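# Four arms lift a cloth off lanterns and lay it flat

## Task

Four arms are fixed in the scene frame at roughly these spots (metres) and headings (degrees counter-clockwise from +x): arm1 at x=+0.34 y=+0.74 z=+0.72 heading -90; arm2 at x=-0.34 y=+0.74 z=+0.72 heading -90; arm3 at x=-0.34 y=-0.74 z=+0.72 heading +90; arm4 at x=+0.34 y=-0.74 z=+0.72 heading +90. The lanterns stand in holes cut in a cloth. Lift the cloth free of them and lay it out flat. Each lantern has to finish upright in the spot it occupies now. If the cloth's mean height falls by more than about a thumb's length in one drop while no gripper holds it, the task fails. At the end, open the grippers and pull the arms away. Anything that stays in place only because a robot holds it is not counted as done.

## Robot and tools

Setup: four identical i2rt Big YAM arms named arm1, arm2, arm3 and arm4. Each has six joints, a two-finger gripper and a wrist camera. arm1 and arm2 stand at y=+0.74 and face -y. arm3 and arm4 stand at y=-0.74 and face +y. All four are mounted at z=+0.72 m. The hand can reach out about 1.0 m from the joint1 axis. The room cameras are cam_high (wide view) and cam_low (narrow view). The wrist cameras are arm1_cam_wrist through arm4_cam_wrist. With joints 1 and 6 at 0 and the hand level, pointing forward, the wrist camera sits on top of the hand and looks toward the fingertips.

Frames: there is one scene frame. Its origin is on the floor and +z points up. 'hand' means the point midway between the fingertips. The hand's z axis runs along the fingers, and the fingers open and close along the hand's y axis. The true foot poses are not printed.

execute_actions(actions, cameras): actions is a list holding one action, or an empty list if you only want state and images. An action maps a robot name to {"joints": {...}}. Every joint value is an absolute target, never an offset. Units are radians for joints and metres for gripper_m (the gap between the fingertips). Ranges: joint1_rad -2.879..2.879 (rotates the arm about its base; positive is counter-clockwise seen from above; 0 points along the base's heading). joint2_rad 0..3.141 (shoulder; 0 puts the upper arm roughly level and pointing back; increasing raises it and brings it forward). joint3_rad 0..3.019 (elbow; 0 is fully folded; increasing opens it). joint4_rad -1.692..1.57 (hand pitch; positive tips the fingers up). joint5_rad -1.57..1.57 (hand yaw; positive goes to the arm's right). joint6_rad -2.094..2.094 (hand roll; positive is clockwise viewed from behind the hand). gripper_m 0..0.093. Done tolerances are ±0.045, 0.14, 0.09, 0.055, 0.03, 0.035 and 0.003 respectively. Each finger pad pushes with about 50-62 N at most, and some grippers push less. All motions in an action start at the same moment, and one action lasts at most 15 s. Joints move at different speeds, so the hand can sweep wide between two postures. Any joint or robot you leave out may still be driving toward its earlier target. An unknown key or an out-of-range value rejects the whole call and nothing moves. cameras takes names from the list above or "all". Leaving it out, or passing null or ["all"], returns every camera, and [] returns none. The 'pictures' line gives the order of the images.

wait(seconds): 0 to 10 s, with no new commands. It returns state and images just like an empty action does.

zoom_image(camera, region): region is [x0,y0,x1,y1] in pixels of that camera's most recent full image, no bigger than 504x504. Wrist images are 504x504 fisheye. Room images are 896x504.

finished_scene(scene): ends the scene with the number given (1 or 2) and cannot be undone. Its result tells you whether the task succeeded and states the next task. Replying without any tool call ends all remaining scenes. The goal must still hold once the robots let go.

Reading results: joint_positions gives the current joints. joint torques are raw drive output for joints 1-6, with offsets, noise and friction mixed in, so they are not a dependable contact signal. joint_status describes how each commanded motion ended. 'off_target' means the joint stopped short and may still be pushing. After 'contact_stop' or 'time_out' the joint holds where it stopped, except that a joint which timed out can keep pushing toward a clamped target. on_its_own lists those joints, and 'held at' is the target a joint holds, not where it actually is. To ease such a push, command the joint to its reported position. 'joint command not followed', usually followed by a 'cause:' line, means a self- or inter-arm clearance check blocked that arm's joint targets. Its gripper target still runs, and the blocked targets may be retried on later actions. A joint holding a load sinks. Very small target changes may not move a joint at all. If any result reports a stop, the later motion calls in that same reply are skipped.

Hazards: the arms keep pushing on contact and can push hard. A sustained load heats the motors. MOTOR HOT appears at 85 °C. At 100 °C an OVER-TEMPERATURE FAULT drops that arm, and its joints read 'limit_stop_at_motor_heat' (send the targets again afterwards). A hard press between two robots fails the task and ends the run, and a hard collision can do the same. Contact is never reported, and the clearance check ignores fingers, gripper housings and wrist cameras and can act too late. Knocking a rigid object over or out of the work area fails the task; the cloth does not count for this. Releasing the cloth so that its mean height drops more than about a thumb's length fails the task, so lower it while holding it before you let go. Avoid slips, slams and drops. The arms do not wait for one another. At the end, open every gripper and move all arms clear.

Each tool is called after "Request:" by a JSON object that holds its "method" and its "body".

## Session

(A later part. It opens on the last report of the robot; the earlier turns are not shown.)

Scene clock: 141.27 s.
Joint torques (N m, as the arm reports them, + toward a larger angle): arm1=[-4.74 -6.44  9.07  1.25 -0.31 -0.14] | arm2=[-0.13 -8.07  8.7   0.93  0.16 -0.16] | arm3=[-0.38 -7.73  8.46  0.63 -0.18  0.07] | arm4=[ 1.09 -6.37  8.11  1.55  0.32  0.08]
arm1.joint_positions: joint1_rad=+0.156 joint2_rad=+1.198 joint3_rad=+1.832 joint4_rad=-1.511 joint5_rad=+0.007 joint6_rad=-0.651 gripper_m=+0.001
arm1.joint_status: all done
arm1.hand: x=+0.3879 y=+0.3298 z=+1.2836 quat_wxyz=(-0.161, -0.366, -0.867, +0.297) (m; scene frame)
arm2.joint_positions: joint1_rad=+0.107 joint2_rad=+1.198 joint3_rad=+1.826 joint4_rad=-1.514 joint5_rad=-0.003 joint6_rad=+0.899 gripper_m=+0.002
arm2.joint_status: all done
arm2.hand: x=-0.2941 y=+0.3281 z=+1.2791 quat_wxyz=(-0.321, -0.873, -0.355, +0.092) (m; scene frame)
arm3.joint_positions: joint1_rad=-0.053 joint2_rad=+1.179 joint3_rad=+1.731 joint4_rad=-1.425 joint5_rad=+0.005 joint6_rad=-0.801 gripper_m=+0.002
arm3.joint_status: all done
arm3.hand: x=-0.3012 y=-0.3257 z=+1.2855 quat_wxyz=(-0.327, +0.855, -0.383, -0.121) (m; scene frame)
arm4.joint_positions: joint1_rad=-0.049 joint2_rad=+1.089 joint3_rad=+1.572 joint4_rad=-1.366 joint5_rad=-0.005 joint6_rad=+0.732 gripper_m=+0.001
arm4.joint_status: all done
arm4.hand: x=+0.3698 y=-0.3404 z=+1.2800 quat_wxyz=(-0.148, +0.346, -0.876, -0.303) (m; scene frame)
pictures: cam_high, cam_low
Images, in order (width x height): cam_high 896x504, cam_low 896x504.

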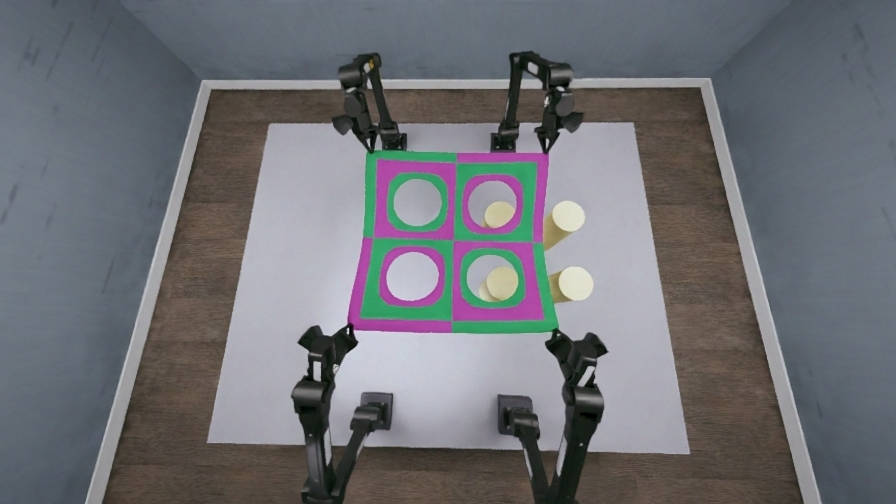

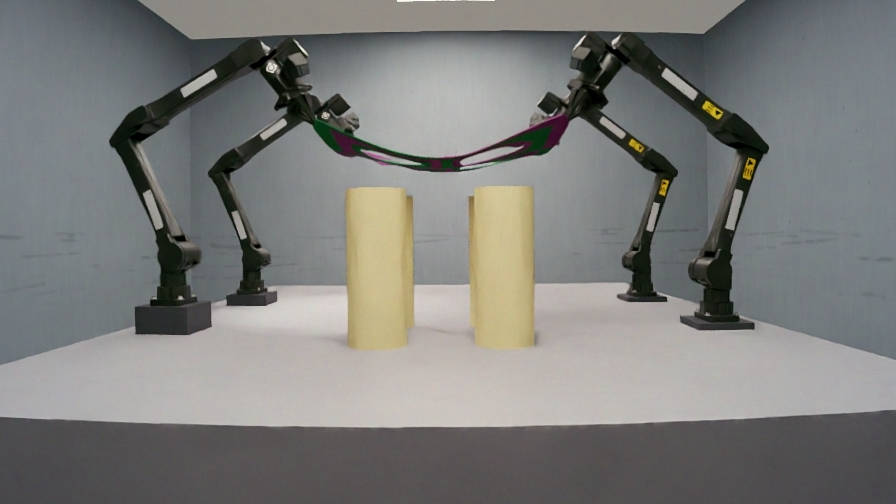

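Request:
{"method": "execute_actions", "body": {"actions": [{"arm1":{"joints":{"joint1_rad":-0.262,"joint4_rad":-1.433,"joint6_rad":-1.075}},"arm2":{"joints":{"joint1_rad":-0.314,"joint4_rad":-1.424,"joint6_rad":0.477}},"arm3":{"joints":{"joint1_rad":0.352,"joint4_rad":-1.289,"joint6_rad":-0.400}},"arm4":{"joints":{"joint1_rad":0.380,"joint4_rad":-1.250,"joint6_rad":1.160}}}], "cameras": ["cam_high","cam_low"]}}

Scene clock: 148.73 s.
Joint torques (N m, as the arm reports them, + toward a larger angle): arm1=[-5.12 -6.61  9.07  2.09 -0.31 -0.12] | arm2=[-0.17 -8.49  8.62  2.33  0.18 -0.15] | arm3=[-0.39 -7.56  8.64  2.36 -0.19  0.09] | arm4=[ 1.2  -6.03  8.07  2.33  0.34  0.05]
arm1.joint_positions: joint1_rad=-0.264 joint2_rad=+1.198 joint3_rad=+1.832 joint4_rad=-1.448 joint5_rad=+0.007 joint6_rad=-1.059 gripper_m=+0.001
arm1.joint_status: all done
arm1.hand: x=+0.2133 y=+0.3347 z=+1.2956 quat_wxyz=(-0.031, -0.366, -0.854, +0.369) (m; scene frame)
arm2.joint_positions: joint1_rad=-0.308 joint2_rad=+1.198 joint3_rad=+1.826 joint4_rad=-1.441 joint5_rad=-0.004 joint6_rad=+0.490 gripper_m=+0.002
arm2.joint_status: all done
arm2.hand: x=-0.4670 y=+0.3333 z=+1.2908 quat_wxyz=(-0.283, -0.862, -0.348, +0.235) (m; scene frame)
arm3.joint_positions: joint1_rad=+0.346 joint2_rad=+1.179 joint3_rad=+1.731 joint4_rad=-1.313 joint5_rad=+0.006 joint6_rad=-0.410 gripper_m=+0.002
arm3.joint_status: all done
arm3.hand: x=-0.4736 y=-0.3284 z=+1.3053 quat_wxyz=(-0.296, +0.838, -0.371, -0.271) (m; scene frame)
arm4.joint_positions: joint1_rad=+0.379 joint2_rad=+1.089 joint3_rad=+1.572 joint4_rad=-1.268 joint5_rad=-0.005 joint6_rad=+1.149 gripper_m=+0.001
arm4.joint_status: all done
arm4.hand: x=+0.1950 y=-0.3452 z=+1.2963 quat_wxyz=(-0.013, +0.345, -0.857, -0.382) (m; scene frame)
pictures: cam_high, cam_low
Images, in order (width x height): cam_high 896x504, cam_low 896x504.

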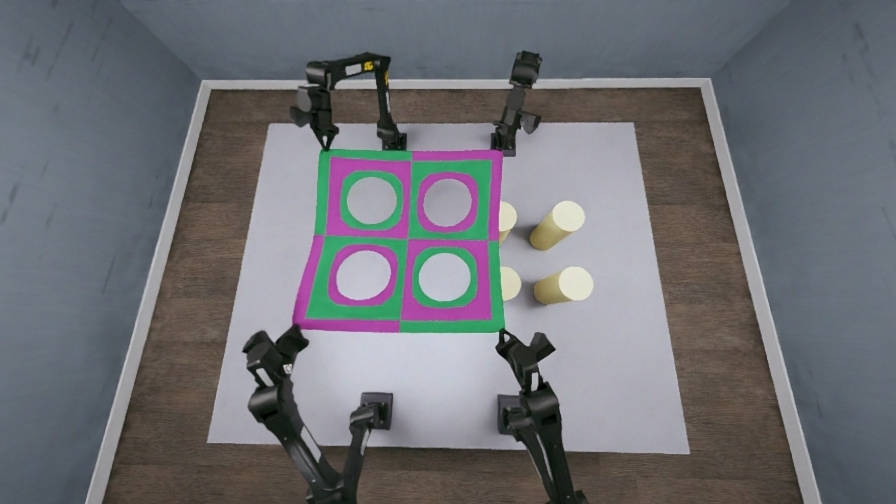

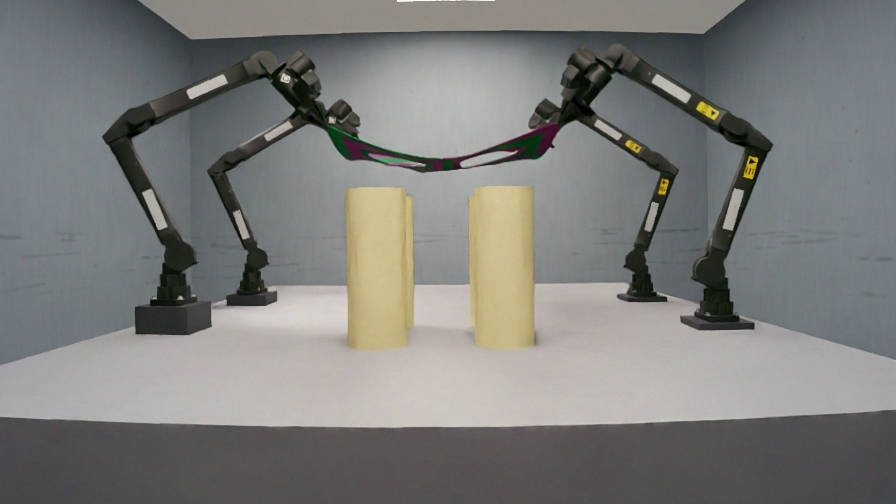

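Request:
{"method": "execute_actions", "body": {"actions": [{"arm1":{"joints":{"joint1_rad":-0.602,"joint2_rad":1.358,"joint4_rad":-1.348,"joint6_rad":-1.420}},"arm2":{"joints":{"joint1_rad":-0.655,"joint2_rad":1.360,"joint4_rad":-1.319,"joint6_rad":0.138}},"arm3":{"joints":{"joint1_rad":0.676,"joint2_rad":1.358,"joint4_rad":-1.188,"joint6_rad":-0.078}},"arm4":{"joints":{"joint1_rad":0.716,"joint2_rad":1.277,"joint4_rad":-1.114,"joint6_rad":1.497}}}], "cameras": ["cam_high","cam_low"]}}

Scene clock: 161.07 s.
Joint torques (N m, as the arm reports them, + toward a larger angle): arm1=[ -4.17 -11.83  10.7    1.76  -0.21  -0.12] | arm2=[  0.46 -13.35  10.18   2.19   0.14  -0.18] | arm3=[ -1.07 -11.57  10.3    2.26  -0.13   0.08] | arm4=[  0.14 -11.09   9.45   2.05   0.25   0.01]
arm1.joint_positions: joint1_rad=-0.616 joint2_rad=+1.379 joint3_rad=+1.818 joint4_rad=-1.358 joint5_rad=+0.004 joint6_rad=-1.405 gripper_m=+0.001
arm1.joint_status: all done
arm1.hand: x=+0.0286 y=+0.3334 z=+1.2244 quat_wxyz=(+0.083, -0.376, -0.869, +0.312) (m; scene frame)
arm2.joint_positions: joint1_rad=-0.658 joint2_rad=+1.379 joint3_rad=+1.814 joint4_rad=-1.336 joint5_rad=-0.004 joint6_rad=+0.151 gripper_m=+0.002
arm2.joint_status: all done
arm2.hand: x=-0.6531 y=+0.3319 z=+1.2198 quat_wxyz=(-0.165, -0.878, -0.349, +0.281) (m; scene frame)
arm3.joint_positions: joint1_rad=+0.677 joint2_rad=+1.358 joint3_rad=+1.715 joint4_rad=-1.212 joint5_rad=+0.005 joint6_rad=-0.088 gripper_m=+0.002
arm3.joint_status: all done
arm3.hand: x=-0.6548 y=-0.3299 z=+1.2325 quat_wxyz=(-0.175, +0.856, -0.373, -0.312) (m; scene frame)
arm4.joint_positions: joint1_rad=+0.727 joint2_rad=+1.297 joint3_rad=+1.563 joint4_rad=-1.128 joint5_rad=-0.003 joint6_rad=+1.486 gripper_m=+0.001
arm4.joint_status: all done
arm4.hand: x=+0.0087 y=-0.3433 z=+1.2222 quat_wxyz=(+0.105, +0.354, -0.868, -0.331) (m; scene frame)
pictures: cam_high, cam_low
Images, in order (width x height): cam_high 896x504, cam_low 896x504.

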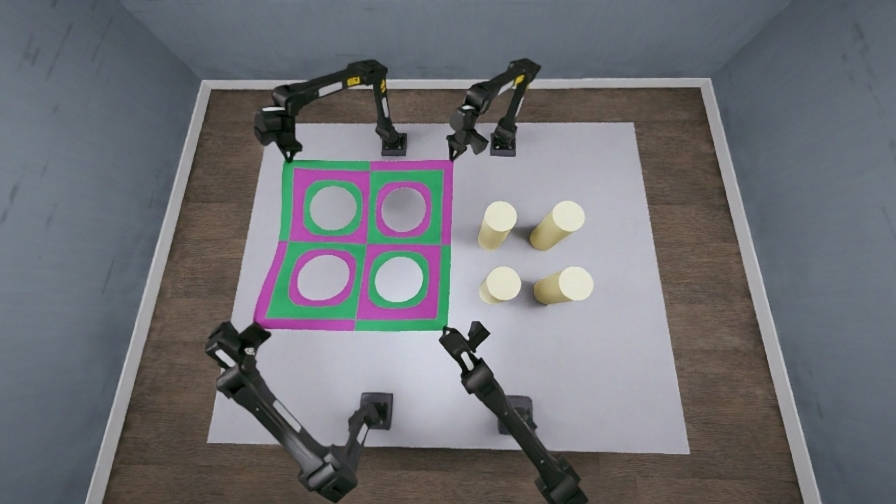

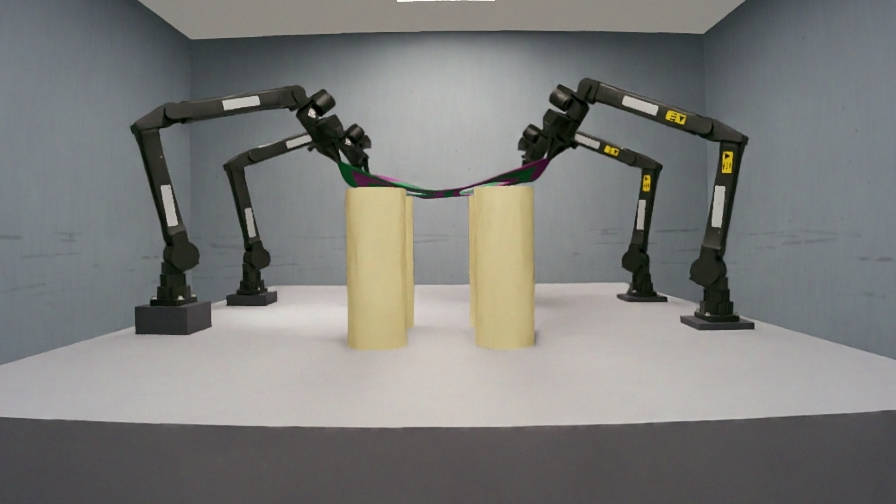

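Request:
{"method": "execute_actions", "body": {"actions": [{"arm1":{"joints":{"joint2_rad":1.442,"joint3_rad":1.558,"joint4_rad":-1.275}},"arm2":{"joints":{"joint2_rad":1.443,"joint3_rad":1.573,"joint4_rad":-1.284}},"arm3":{"joints":{"joint2_rad":1.498,"joint3_rad":1.527}},"arm4":{"joints":{"joint2_rad":1.436,"joint3_rad":1.398,"joint4_rad":-1.149}}}], "cameras": ["cam_high","cam_low"]}}

Scene clock: 169.40 s.
Joint torques (N m, as the arm reports them, + toward a larger angle): arm1=[ -4.42 -13.66  10.94   1.26  -0.24  -0.14] | arm2=[  0.37 -14.78  10.52   1.46   0.14  -0.14] | arm3=[ -1.18 -12.63  10.77   1.45  -0.14   0.04] | arm4=[  0.3  -13.35   9.17   0.8    0.28   0.07]
arm1.joint_positions: joint1_rad=-0.616 joint2_rad=+1.466 joint3_rad=+1.531 joint4_rad=-1.283 joint5_rad=+0.004 joint6_rad=-1.406 gripper_m=+0.001
arm1.joint_status: all done
arm1.hand: x=+0.0241 y=+0.3299 z=+1.0502 quat_wxyz=(+0.049, -0.390, -0.903, +0.171) (m; scene frame)
arm2.joint_positions: joint1_rad=-0.657 joint2_rad=+1.460 joint3_rad=+1.546 joint4_rad=-1.296 joint5_rad=-0.004 joint6_rad=+0.150 gripper_m=+0.002
arm2.joint_status: all done
arm2.hand: x=-0.6524 y=+0.3331 z=+1.0541 quat_wxyz=(-0.090, -0.914, -0.364, +0.153) (m; scene frame)
arm3.joint_positions: joint1_rad=+0.677 joint2_rad=+1.497 joint3_rad=+1.495 joint4_rad=-1.204 joint5_rad=+0.005 joint6_rad=-0.088 gripper_m=+0.002
arm3.joint_status: all done
arm3.hand: x=-0.6583 y=-0.3242 z=+1.0526 quat_wxyz=(-0.094, +0.900, -0.392, -0.164) (m; scene frame)
arm4.joint_positions: joint1_rad=+0.727 joint2_rad=+1.459 joint3_rad=+1.387 joint4_rad=-1.138 joint5_rad=-0.003 joint6_rad=+1.487 gripper_m=+0.001
arm4.joint_status: all done
arm4.hand: x=+0.0078 y=-0.3424 z=+1.0521 quat_wxyz=(+0.055, +0.371, -0.911, -0.171) (m; scene frame)
pictures: cam_high, cam_low
Images, in order (width x height): cam_high 896x504, cam_low 896x504.

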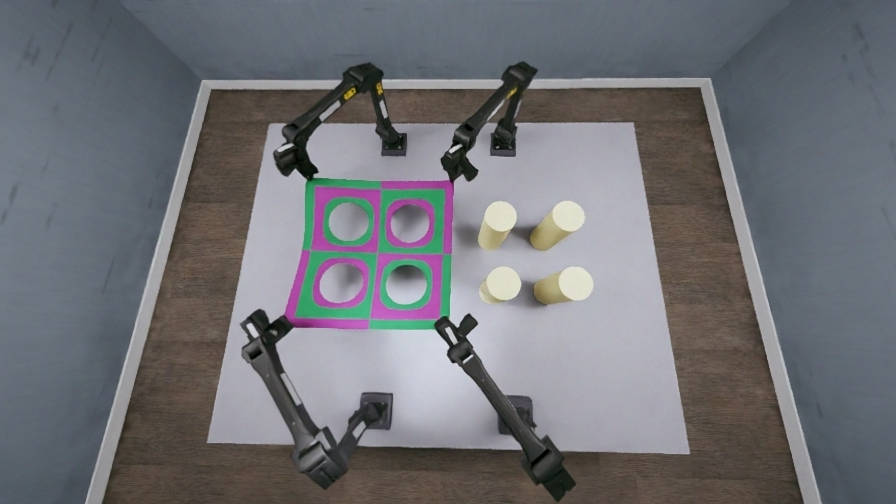

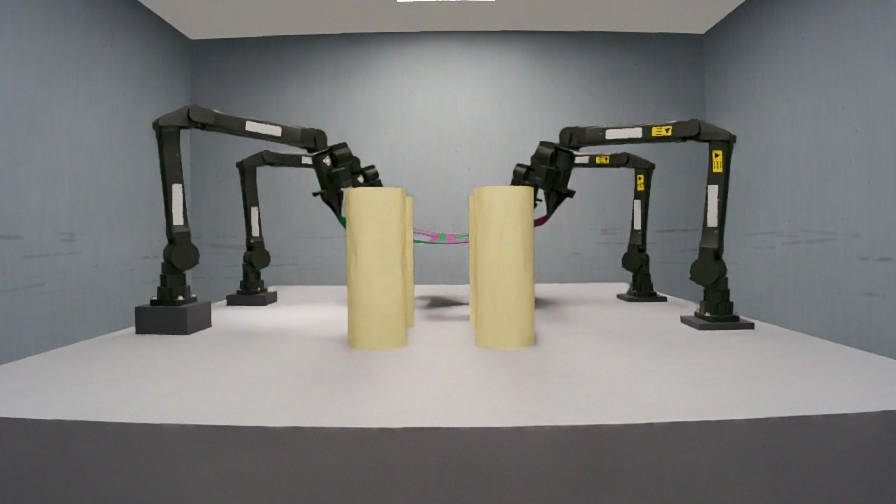

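I'll check the current state before continuing to lower the cloth.

Request:
{"method": "execute_actions", "body": {"actions": [], "cameras": ["cam_high", "cam_low"]}}

Scene clock: 171.93 s.
Joint torques (N m, as the arm reports them, + toward a larger angle): arm1=[ -4.51 -13.83  10.97   1.27  -0.23  -0.14] | arm2=[  0.37 -14.81  10.52   1.46   0.14  -0.14] | arm3=[ -0.99 -13.03  10.87   1.43  -0.14   0.04] | arm4=[  0.35 -13.43   9.17   0.85   0.27   0.07]
arm1.joint_positions: joint1_rad=-0.616 joint2_rad=+1.466 joint3_rad=+1.531 joint4_rad=-1.283 joint5_rad=+0.004 joint6_rad=-1.406 gripper_m=+0.001
arm1.joint_status: all done
arm1.hand: x=+0.0241 y=+0.3299 z=+1.0502 quat_wxyz=(+0.049, -0.390, -0.903, +0.171) (m; scene frame)
arm2.joint_positions: joint1_rad=-0.657 joint2_rad=+1.460 joint3_rad=+1.546 joint4_rad=-1.296 joint5_rad=-0.004 joint6_rad=+0.150 gripper_m=+0.002
arm2.joint_status: all done
arm2.hand: x=-0.6524 y=+0.3331 z=+1.0541 quat_wxyz=(-0.090, -0.914, -0.364, +0.153) (m; scene frame)
arm3.joint_positions: joint1_rad=+0.677 joint2_rad=+1.497 joint3_rad=+1.495 joint4_rad=-1.204 joint5_rad=+0.005 joint6_rad=-0.088 gripper_m=+0.002
arm3.joint_status: all done
arm3.hand: x=-0.6583 y=-0.3242 z=+1.0526 quat_wxyz=(-0.094, +0.900, -0.392, -0.164) (m; scene frame)
arm4.joint_positions: joint1_rad=+0.727 joint2_rad=+1.459 joint3_rad=+1.387 joint4_rad=-1.138 joint5_rad=-0.003 joint6_rad=+1.487 gripper_m=+0.001
arm4.joint_status: all done
arm4.hand: x=+0.0078 y=-0.3424 z=+1.0521 quat_wxyz=(+0.055, +0.371, -0.911, -0.171) (m; scene frame)
pictures: cam_high, cam_low
Images, in order (width x height): cam_high 896x504, cam_low 896x504.

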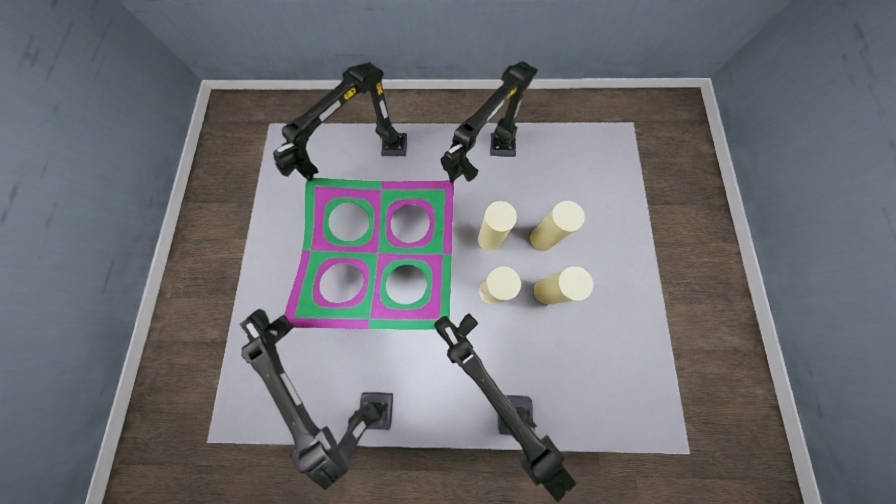

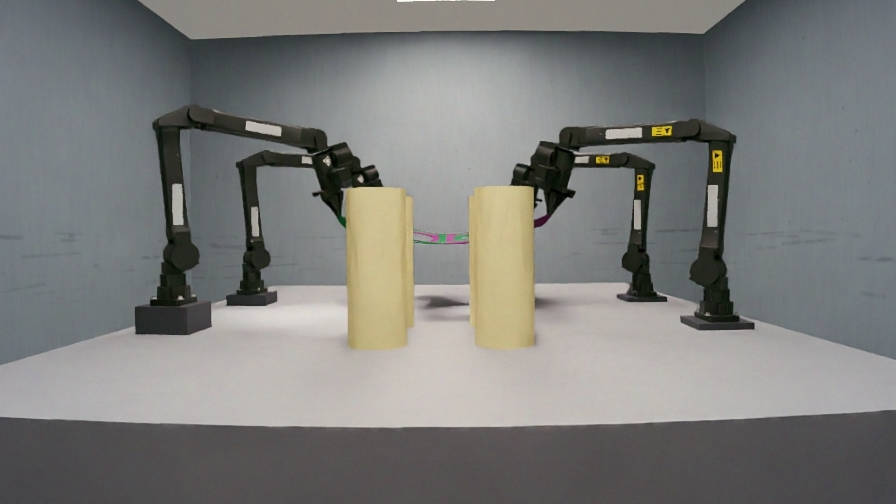

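Request:
{"method": "execute_actions", "body": {"actions": [{"arm1":{"joints":{"joint2_rad":1.572,"joint3_rad":1.333,"joint4_rad":-1.060}},"arm2":{"joints":{"joint2_rad":1.578,"joint3_rad":1.345,"joint4_rad":-1.071}},"arm3":{"joints":{"joint2_rad":1.666,"joint3_rad":1.339,"joint4_rad":-0.985}},"arm4":{"joints":{"joint2_rad":1.620,"joint3_rad":1.226,"joint4_rad":-0.920}}}], "cameras": ["cam_high"]}}

Scene clock: 180.80 s.
Joint torques (N m, as the arm reports them, + toward a larger angle): arm1=[ -4.55 -14.88  10.31   1.    -0.26  -0.14] | arm2=[  0.36 -17.09  10.21   1.21   0.14  -0.14] | arm3=[ -1.08 -14.77  10.09   1.38  -0.13   0.04] | arm4=[  0.39 -15.99   7.91   1.2    0.26   0.08]
arm1.joint_positions: joint1_rad=-0.616 joint2_rad=+1.595 joint3_rad=+1.306 joint4_rad=-1.065 joint5_rad=+0.004 joint6_rad=-1.406 gripper_m=+0.001
arm1.joint_status: all done
arm1.hand: x=+0.0215 y=+0.3286 z=+0.9005 quat_wxyz=(+0.033, -0.394, -0.912, +0.105) (m; scene frame)
arm2.joint_positions: joint1_rad=-0.657 joint2_rad=+1.600 joint3_rad=+1.313 joint4_rad=-1.084 joint5_rad=-0.004 joint6_rad=+0.150 gripper_m=+0.002
arm2.joint_status: all done
arm2.hand: x=-0.6530 y=+0.3328 z=+0.8945 quat_wxyz=(-0.050, -0.925, -0.368, +0.084) (m; scene frame)
arm3.joint_positions: joint1_rad=+0.677 joint2_rad=+1.668 joint3_rad=+1.310 joint4_rad=-1.004 joint5_rad=+0.005 joint6_rad=-0.088 gripper_m=+0.002
arm3.joint_status: all done
arm3.hand: x=-0.6616 y=-0.3190 z=+0.8961 quat_wxyz=(-0.058, +0.911, -0.397, -0.096) (m; scene frame)
arm4.joint_positions: joint1_rad=+0.727 joint2_rad=+1.646 joint3_rad=+1.218 joint4_rad=-0.928 joint5_rad=-0.003 joint6_rad=+1.487 gripper_m=+0.001
arm4.joint_status: all done
arm4.hand: x=+0.0056 y=-0.3399 z=+0.8997 quat_wxyz=(+0.034, +0.375, -0.921, -0.102) (m; scene frame)
pictures: cam_high
Images, in order (width x height): cam_high 896x504.

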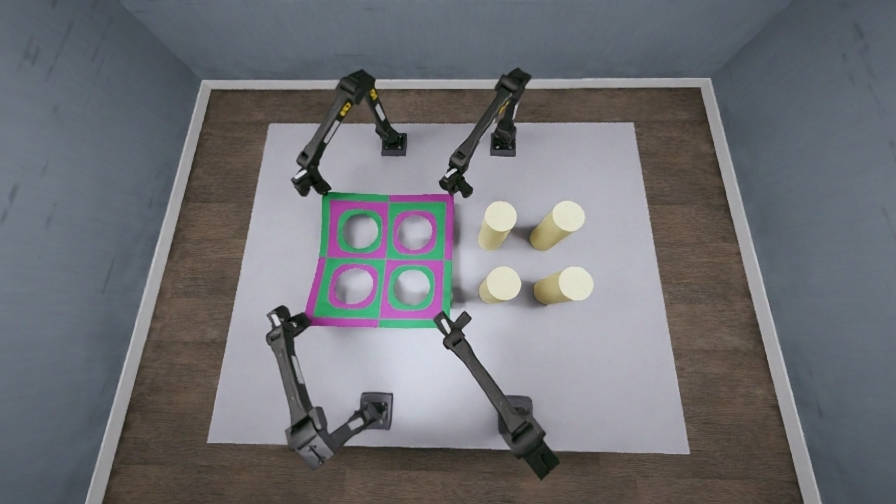

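Request:
{"method": "execute_actions", "body": {"actions": [{"arm1":{"joints":{"joint2_rad":1.855,"joint4_rad":-1.032}},"arm2":{"joints":{"joint2_rad":1.860,"joint4_rad":-1.018}},"arm3":{"joints":{"joint2_rad":1.947,"joint4_rad":-0.913}},"arm4":{"joints":{"joint2_rad":1.906,"joint4_rad":-0.822}}}], "cameras": ["cam_high", "cam_low"]}}

Scene clock: 189.47 s.
Joint torques (N m, as the arm reports them, + toward a larger angle): arm1=[ -4.51 -17.67   8.86   0.39  -0.23  -0.18] | arm2=[  0.16 -19.6    8.69   0.53   0.15  -0.13] | arm3=[ -1.07 -16.95   8.4    0.72  -0.12   0.04] | arm4=[  0.28 -18.3    6.4    0.71   0.28   0.09]
arm1.joint_positions: joint1_rad=-0.616 joint2_rad=+1.878 joint3_rad=+1.307 joint4_rad=-1.034 joint5_rad=+0.004 joint6_rad=-1.406 gripper_m=+0.001
arm1.joint_status: all done
arm1.hand: x=+0.0225 y=+0.3318 z=+0.7612 quat_wxyz=(+0.003, -0.397, -0.918, -0.016) (m; scene frame)
arm2.joint_positions: joint1_rad=-0.657 joint2_rad=+1.883 joint3_rad=+1.317 joint4_rad=-1.028 joint5_rad=-0.004 joint6_rad=+0.150 gripper_m=+0.002
arm2.joint_status: all done
arm2.hand: x=-0.6548 y=+0.3309 z=+0.7557 quat_wxyz=(+0.007, -0.929, -0.369, -0.013) (m; scene frame)
arm3.joint_positions: joint1_rad=+0.677 joint2_rad=+1.952 joint3_rad=+1.315 joint4_rad=-0.927 joint5_rad=+0.005 joint6_rad=-0.088 gripper_m=+0.002
arm3.joint_status: all done
arm3.hand: x=-0.6622 y=-0.3175 z=+0.7532 quat_wxyz=(-0.009, +0.917, -0.399, -0.008) (m; scene frame)
arm4.joint_positions: joint1_rad=+0.727 joint2_rad=+1.934 joint3_rad=+1.218 joint4_rad=-0.828 joint5_rad=-0.003 joint6_rad=+1.487 gripper_m=+0.001
arm4.joint_status: all done
arm4.hand: x=+0.0077 y=-0.3426 z=+0.7591 quat_wxyz=(+0.006, +0.377, -0.926, -0.012) (m; scene frame)
pictures: cam_high, cam_low
Images, in order (width x height): cam_high 896x504, cam_low 896x504.

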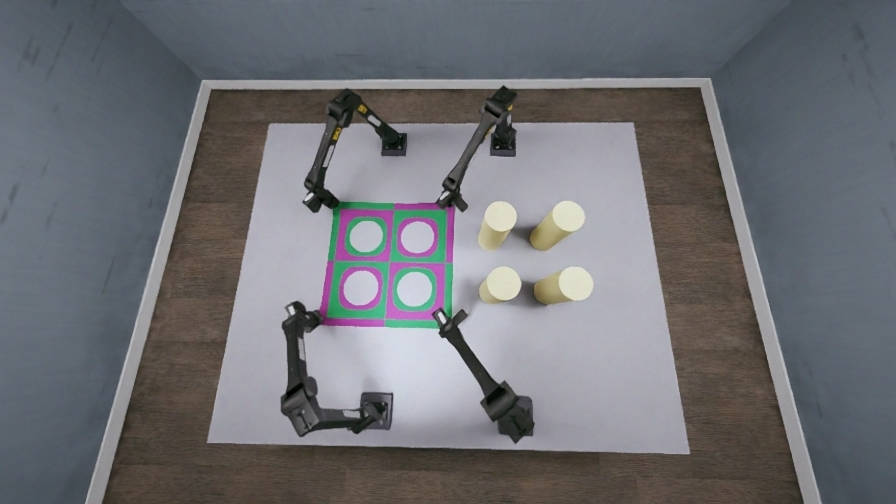

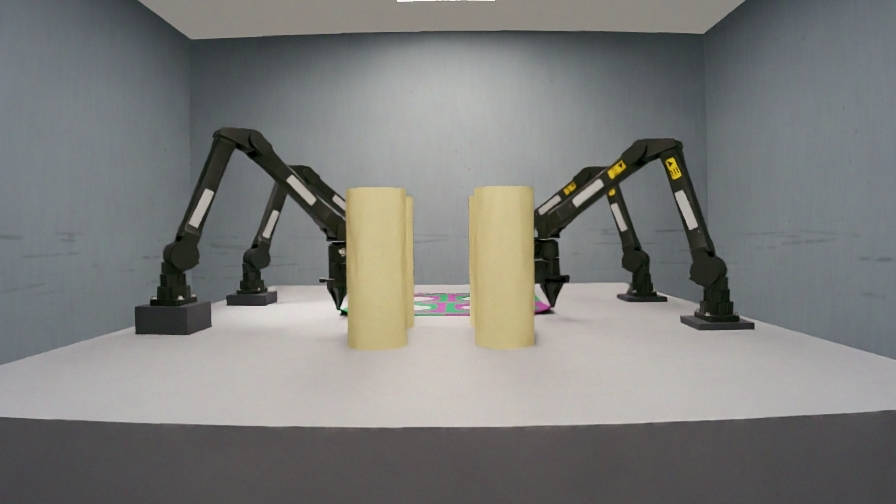

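Request:
{"method": "zoom_image", "body": {"camera": "cam_high", "region": [290, 170, 490, 350]}}

Region (290, 170, 490, 350) of cam_high's 896x504 image, scaled by 2.520, with more detail than that image has; it fills the top 454 rows of this view, and the rest is white.

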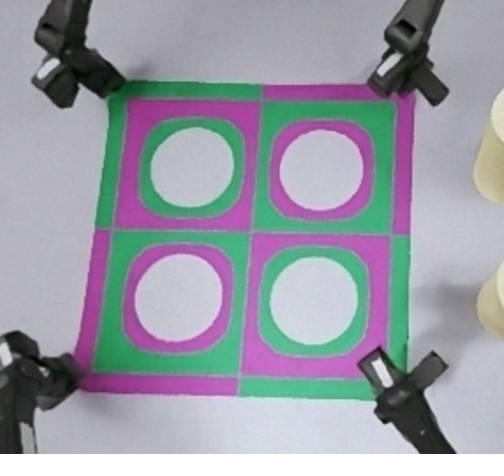

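Request:
{"method": "execute_actions", "body": {"actions": [{"arm1":{"joints":{"gripper_m":0.07}},"arm2":{"joints":{"gripper_m":0.07}},"arm3":{"joints":{"gripper_m":0.07}},"arm4":{"joints":{"gripper_m":0.07}}}], "cameras": ["all"]}}

Scene clock: 192.63 s.
Joint torques (N m, as the arm reports them, + toward a larger angle): arm1=[ -4.57 -17.78   8.8    0.38  -0.21  -0.16] | arm2=[  0.37 -19.87   8.68   0.6    0.09  -0.14] | arm3=[ -1.02 -17.43   8.36   0.73  -0.04   0.04] | arm4=[  0.36 -17.51   6.33   0.85   0.27   0.08]
arm1.joint_positions: joint1_rad=-0.616 joint2_rad=+1.878 joint3_rad=+1.307 joint4_rad=-1.034 joint5_rad=+0.004 joint6_rad=-1.406 gripper_m=+0.070
arm1.joint_status: all done
arm1.hand: x=+0.0225 y=+0.3317 z=+0.7612 quat_wxyz=(+0.002, -0.397, -0.918, -0.016) (m; scene frame)
arm2.joint_positions: joint1_rad=-0.657 joint2_rad=+1.883 joint3_rad=+1.317 joint4_rad=-1.028 joint5_rad=-0.002 joint6_rad=+0.150 gripper_m=+0.070
arm2.joint_status: all done
arm2.hand: x=-0.6550 y=+0.3311 z=+0.7557 quat_wxyz=(+0.007, -0.929, -0.369, -0.012) (m; scene frame)
arm3.joint_positions: joint1_rad=+0.677 joint2_rad=+1.952 joint3_rad=+1.315 joint4_rad=-0.927 joint5_rad=+0.002 joint6_rad=-0.088 gripper_m=+0.070
arm3.joint_status: all done
arm3.hand: x=-0.6625 y=-0.3177 z=+0.7532 quat_wxyz=(-0.008, +0.917, -0.399, -0.008) (m; scene frame)
arm4.joint_positions: joint1_rad=+0.727 joint2_rad=+1.934 joint3_rad=+1.218 joint4_rad=-0.828 joint5_rad=-0.003 joint6_rad=+1.487 gripper_m=+0.070
arm4.joint_status: all done
arm4.hand: x=+0.0077 y=-0.3426 z=+0.7591 quat_wxyz=(+0.006, +0.377, -0.926, -0.012) (m; scene frame)
pictures: arm1_cam_wrist, arm2_cam_wrist, arm3_cam_wrist, arm4_cam_wrist, cam_high, cam_low
Images, in order (width x height): arm1_cam_wrist 504x504, arm2_cam_wrist 504x504, arm3_cam_wrist 504x504, arm4_cam_wrist 504x504, cam_high 896x504, cam_low 896x504.

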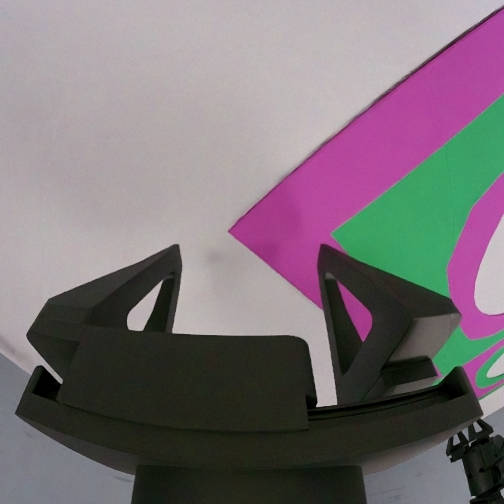

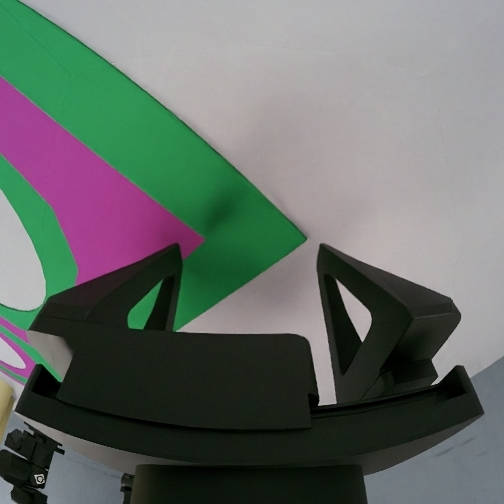

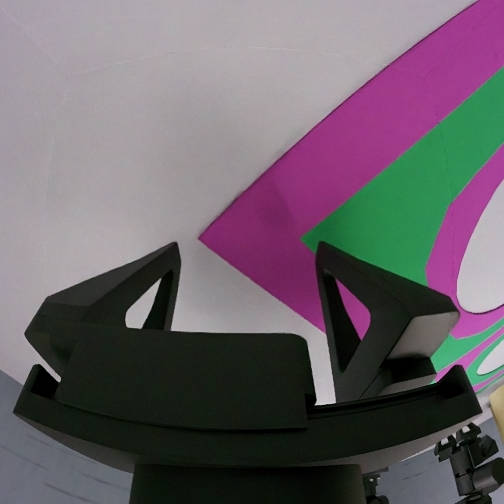

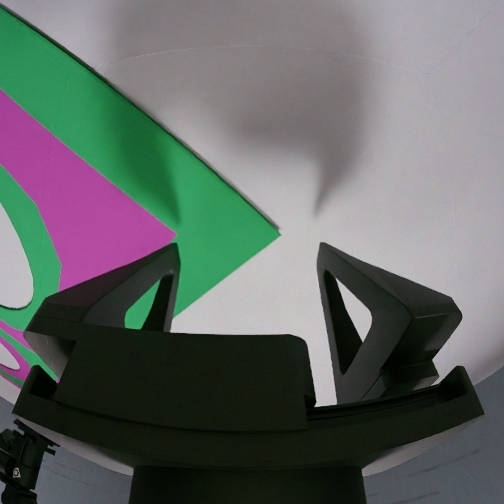

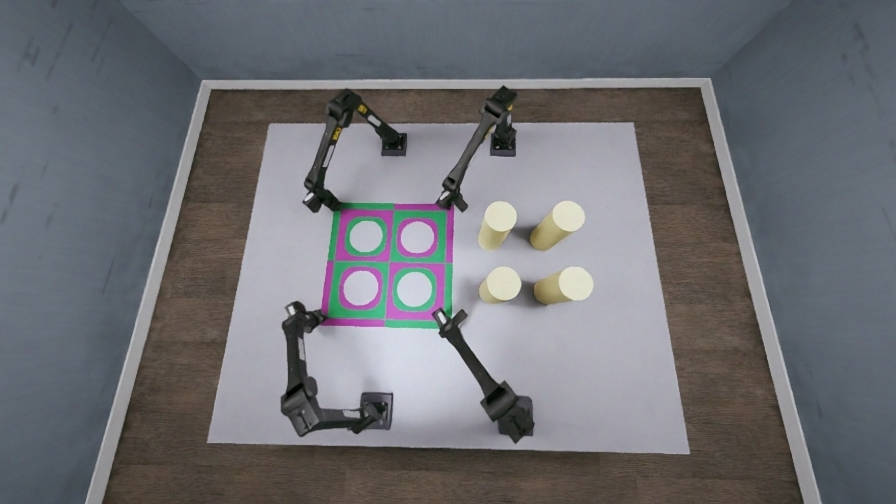

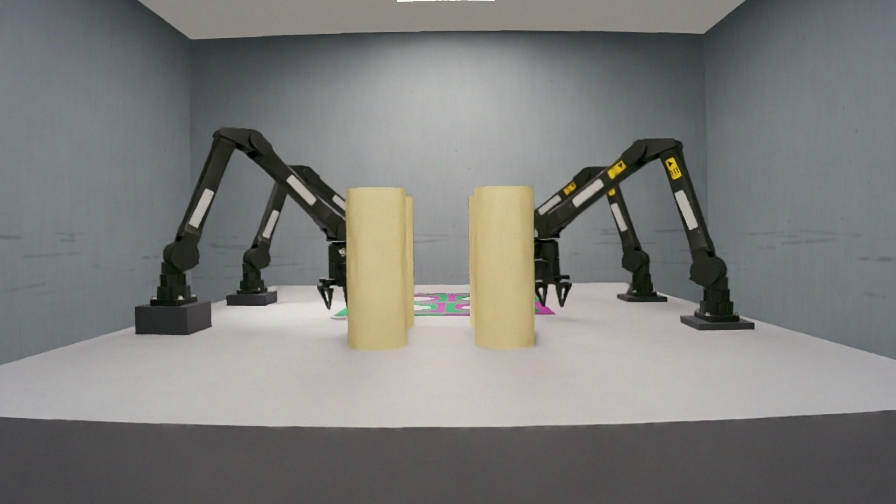

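Request:
{"method": "execute_actions", "body": {"actions": [{"arm1":{"joints":{"joint2_rad":0.75,"joint4_rad":-1.5}},"arm2":{"joints":{"joint2_rad":0.75,"joint4_rad":-1.5}},"arm3":{"joints":{"joint2_rad":0.75,"joint4_rad":-1.45}},"arm4":{"joints":{"joint2_rad":0.75,"joint4_rad":-1.4}}}], "cameras": ["cam_high", "cam_low"]}}

Scene clock: 199.03 s.
Joint torques (N m, as the arm reports them, + toward a larger angle): arm1=[-4.24  0.77 10.08  1.13 -0.18 -0.09] | arm2=[ 0.37  0.39  9.25  1.08  0.09 -0.14] | arm3=[-1.03 -1.17  8.94  0.76 -0.03  0.04] | arm4=[ 0.39 -0.42  8.47  1.34  0.25  0.05]
arm1.joint_positions: joint1_rad=-0.616 joint2_rad=+0.743 joint3_rad=+1.307 joint4_rad=-1.494 joint5_rad=+0.003 joint6_rad=-1.406 gripper_m=+0.070
arm1.joint_status: all done
arm1.hand: x=+0.1816 y=+0.5342 z=+1.1850 quat_wxyz=(+0.082, -0.376, -0.871, +0.307) (m; scene frame)
arm2.joint_positions: joint1_rad=-0.657 joint2_rad=+0.743 joint3_rad=+1.323 joint4_rad=-1.493 joint5_rad=-0.002 joint6_rad=+0.150 gripper_m=+0.070
arm2.joint_status: all done
arm2.hand: x=-0.4949 y=+0.5342 z=+1.1892 quat_wxyz=(-0.162, -0.880, -0.351, +0.277) (m; scene frame)
arm3.joint_positions: joint1_rad=+0.677 joint2_rad=+0.745 joint3_rad=+1.320 joint4_rad=-1.435 joint5_rad=+0.002 joint6_rad=-0.088 gripper_m=+0.070
arm3.joint_status: all done
arm3.hand: x=-0.4972 y=-0.5330 z=+1.2242 quat_wxyz=(-0.173, +0.857, -0.373, -0.311) (m; scene frame)
arm4.joint_positions: joint1_rad=+0.727 joint2_rad=+0.743 joint3_rad=+1.218 joint4_rad=-1.393 joint5_rad=-0.003 joint6_rad=+1.487 gripper_m=+0.070
arm4.joint_status: all done
arm4.hand: x=+0.1584 y=-0.5251 z=+1.2115 quat_wxyz=(+0.097, +0.357, -0.877, -0.306) (m; scene frame)
pictures: cam_high, cam_low
Images, in order (width x height): cam_high 896x504, cam_low 896x504.

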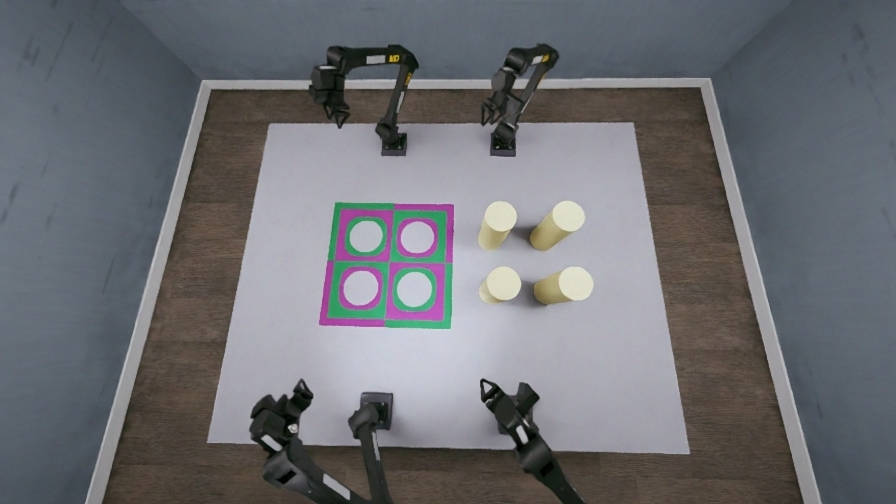

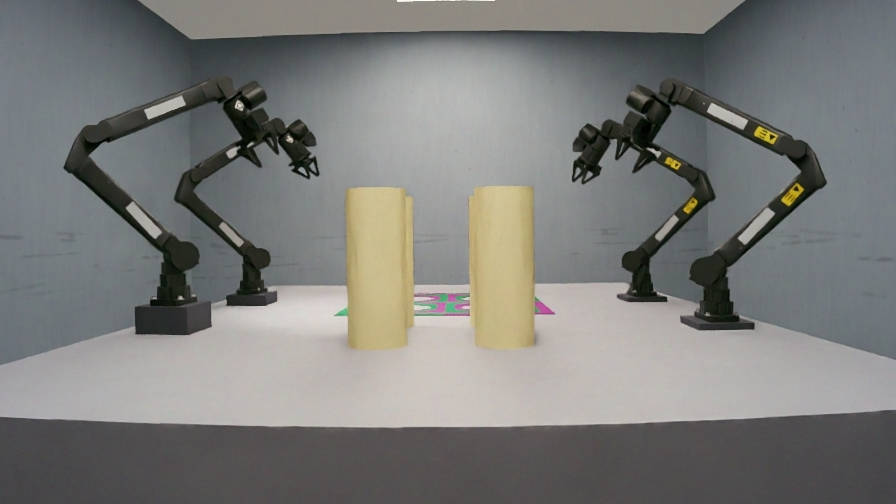

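I'll zoom in to confirm the cloth is flat and the lanterns are upright before ending the scene.

Request:
{"method": "zoom_image", "body": {"camera": "cam_high", "region": [300, 180, 620, 350]}}

Region (300, 180, 620, 350) of cam_high's 896x504 image, scaled by 1.575, with more detail than that image has; it fills the top 268 rows of this view, and the rest is white.

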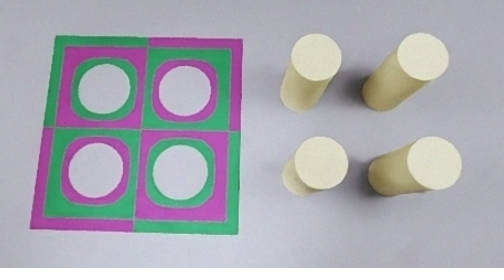

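The cloth is flat with all four corners unfolded, all four lanterns are still standing in place, and the arms are clear.

Request:
{"method": "finished_scene", "body": {"scene": 2}}

The scene is finished: the task was done.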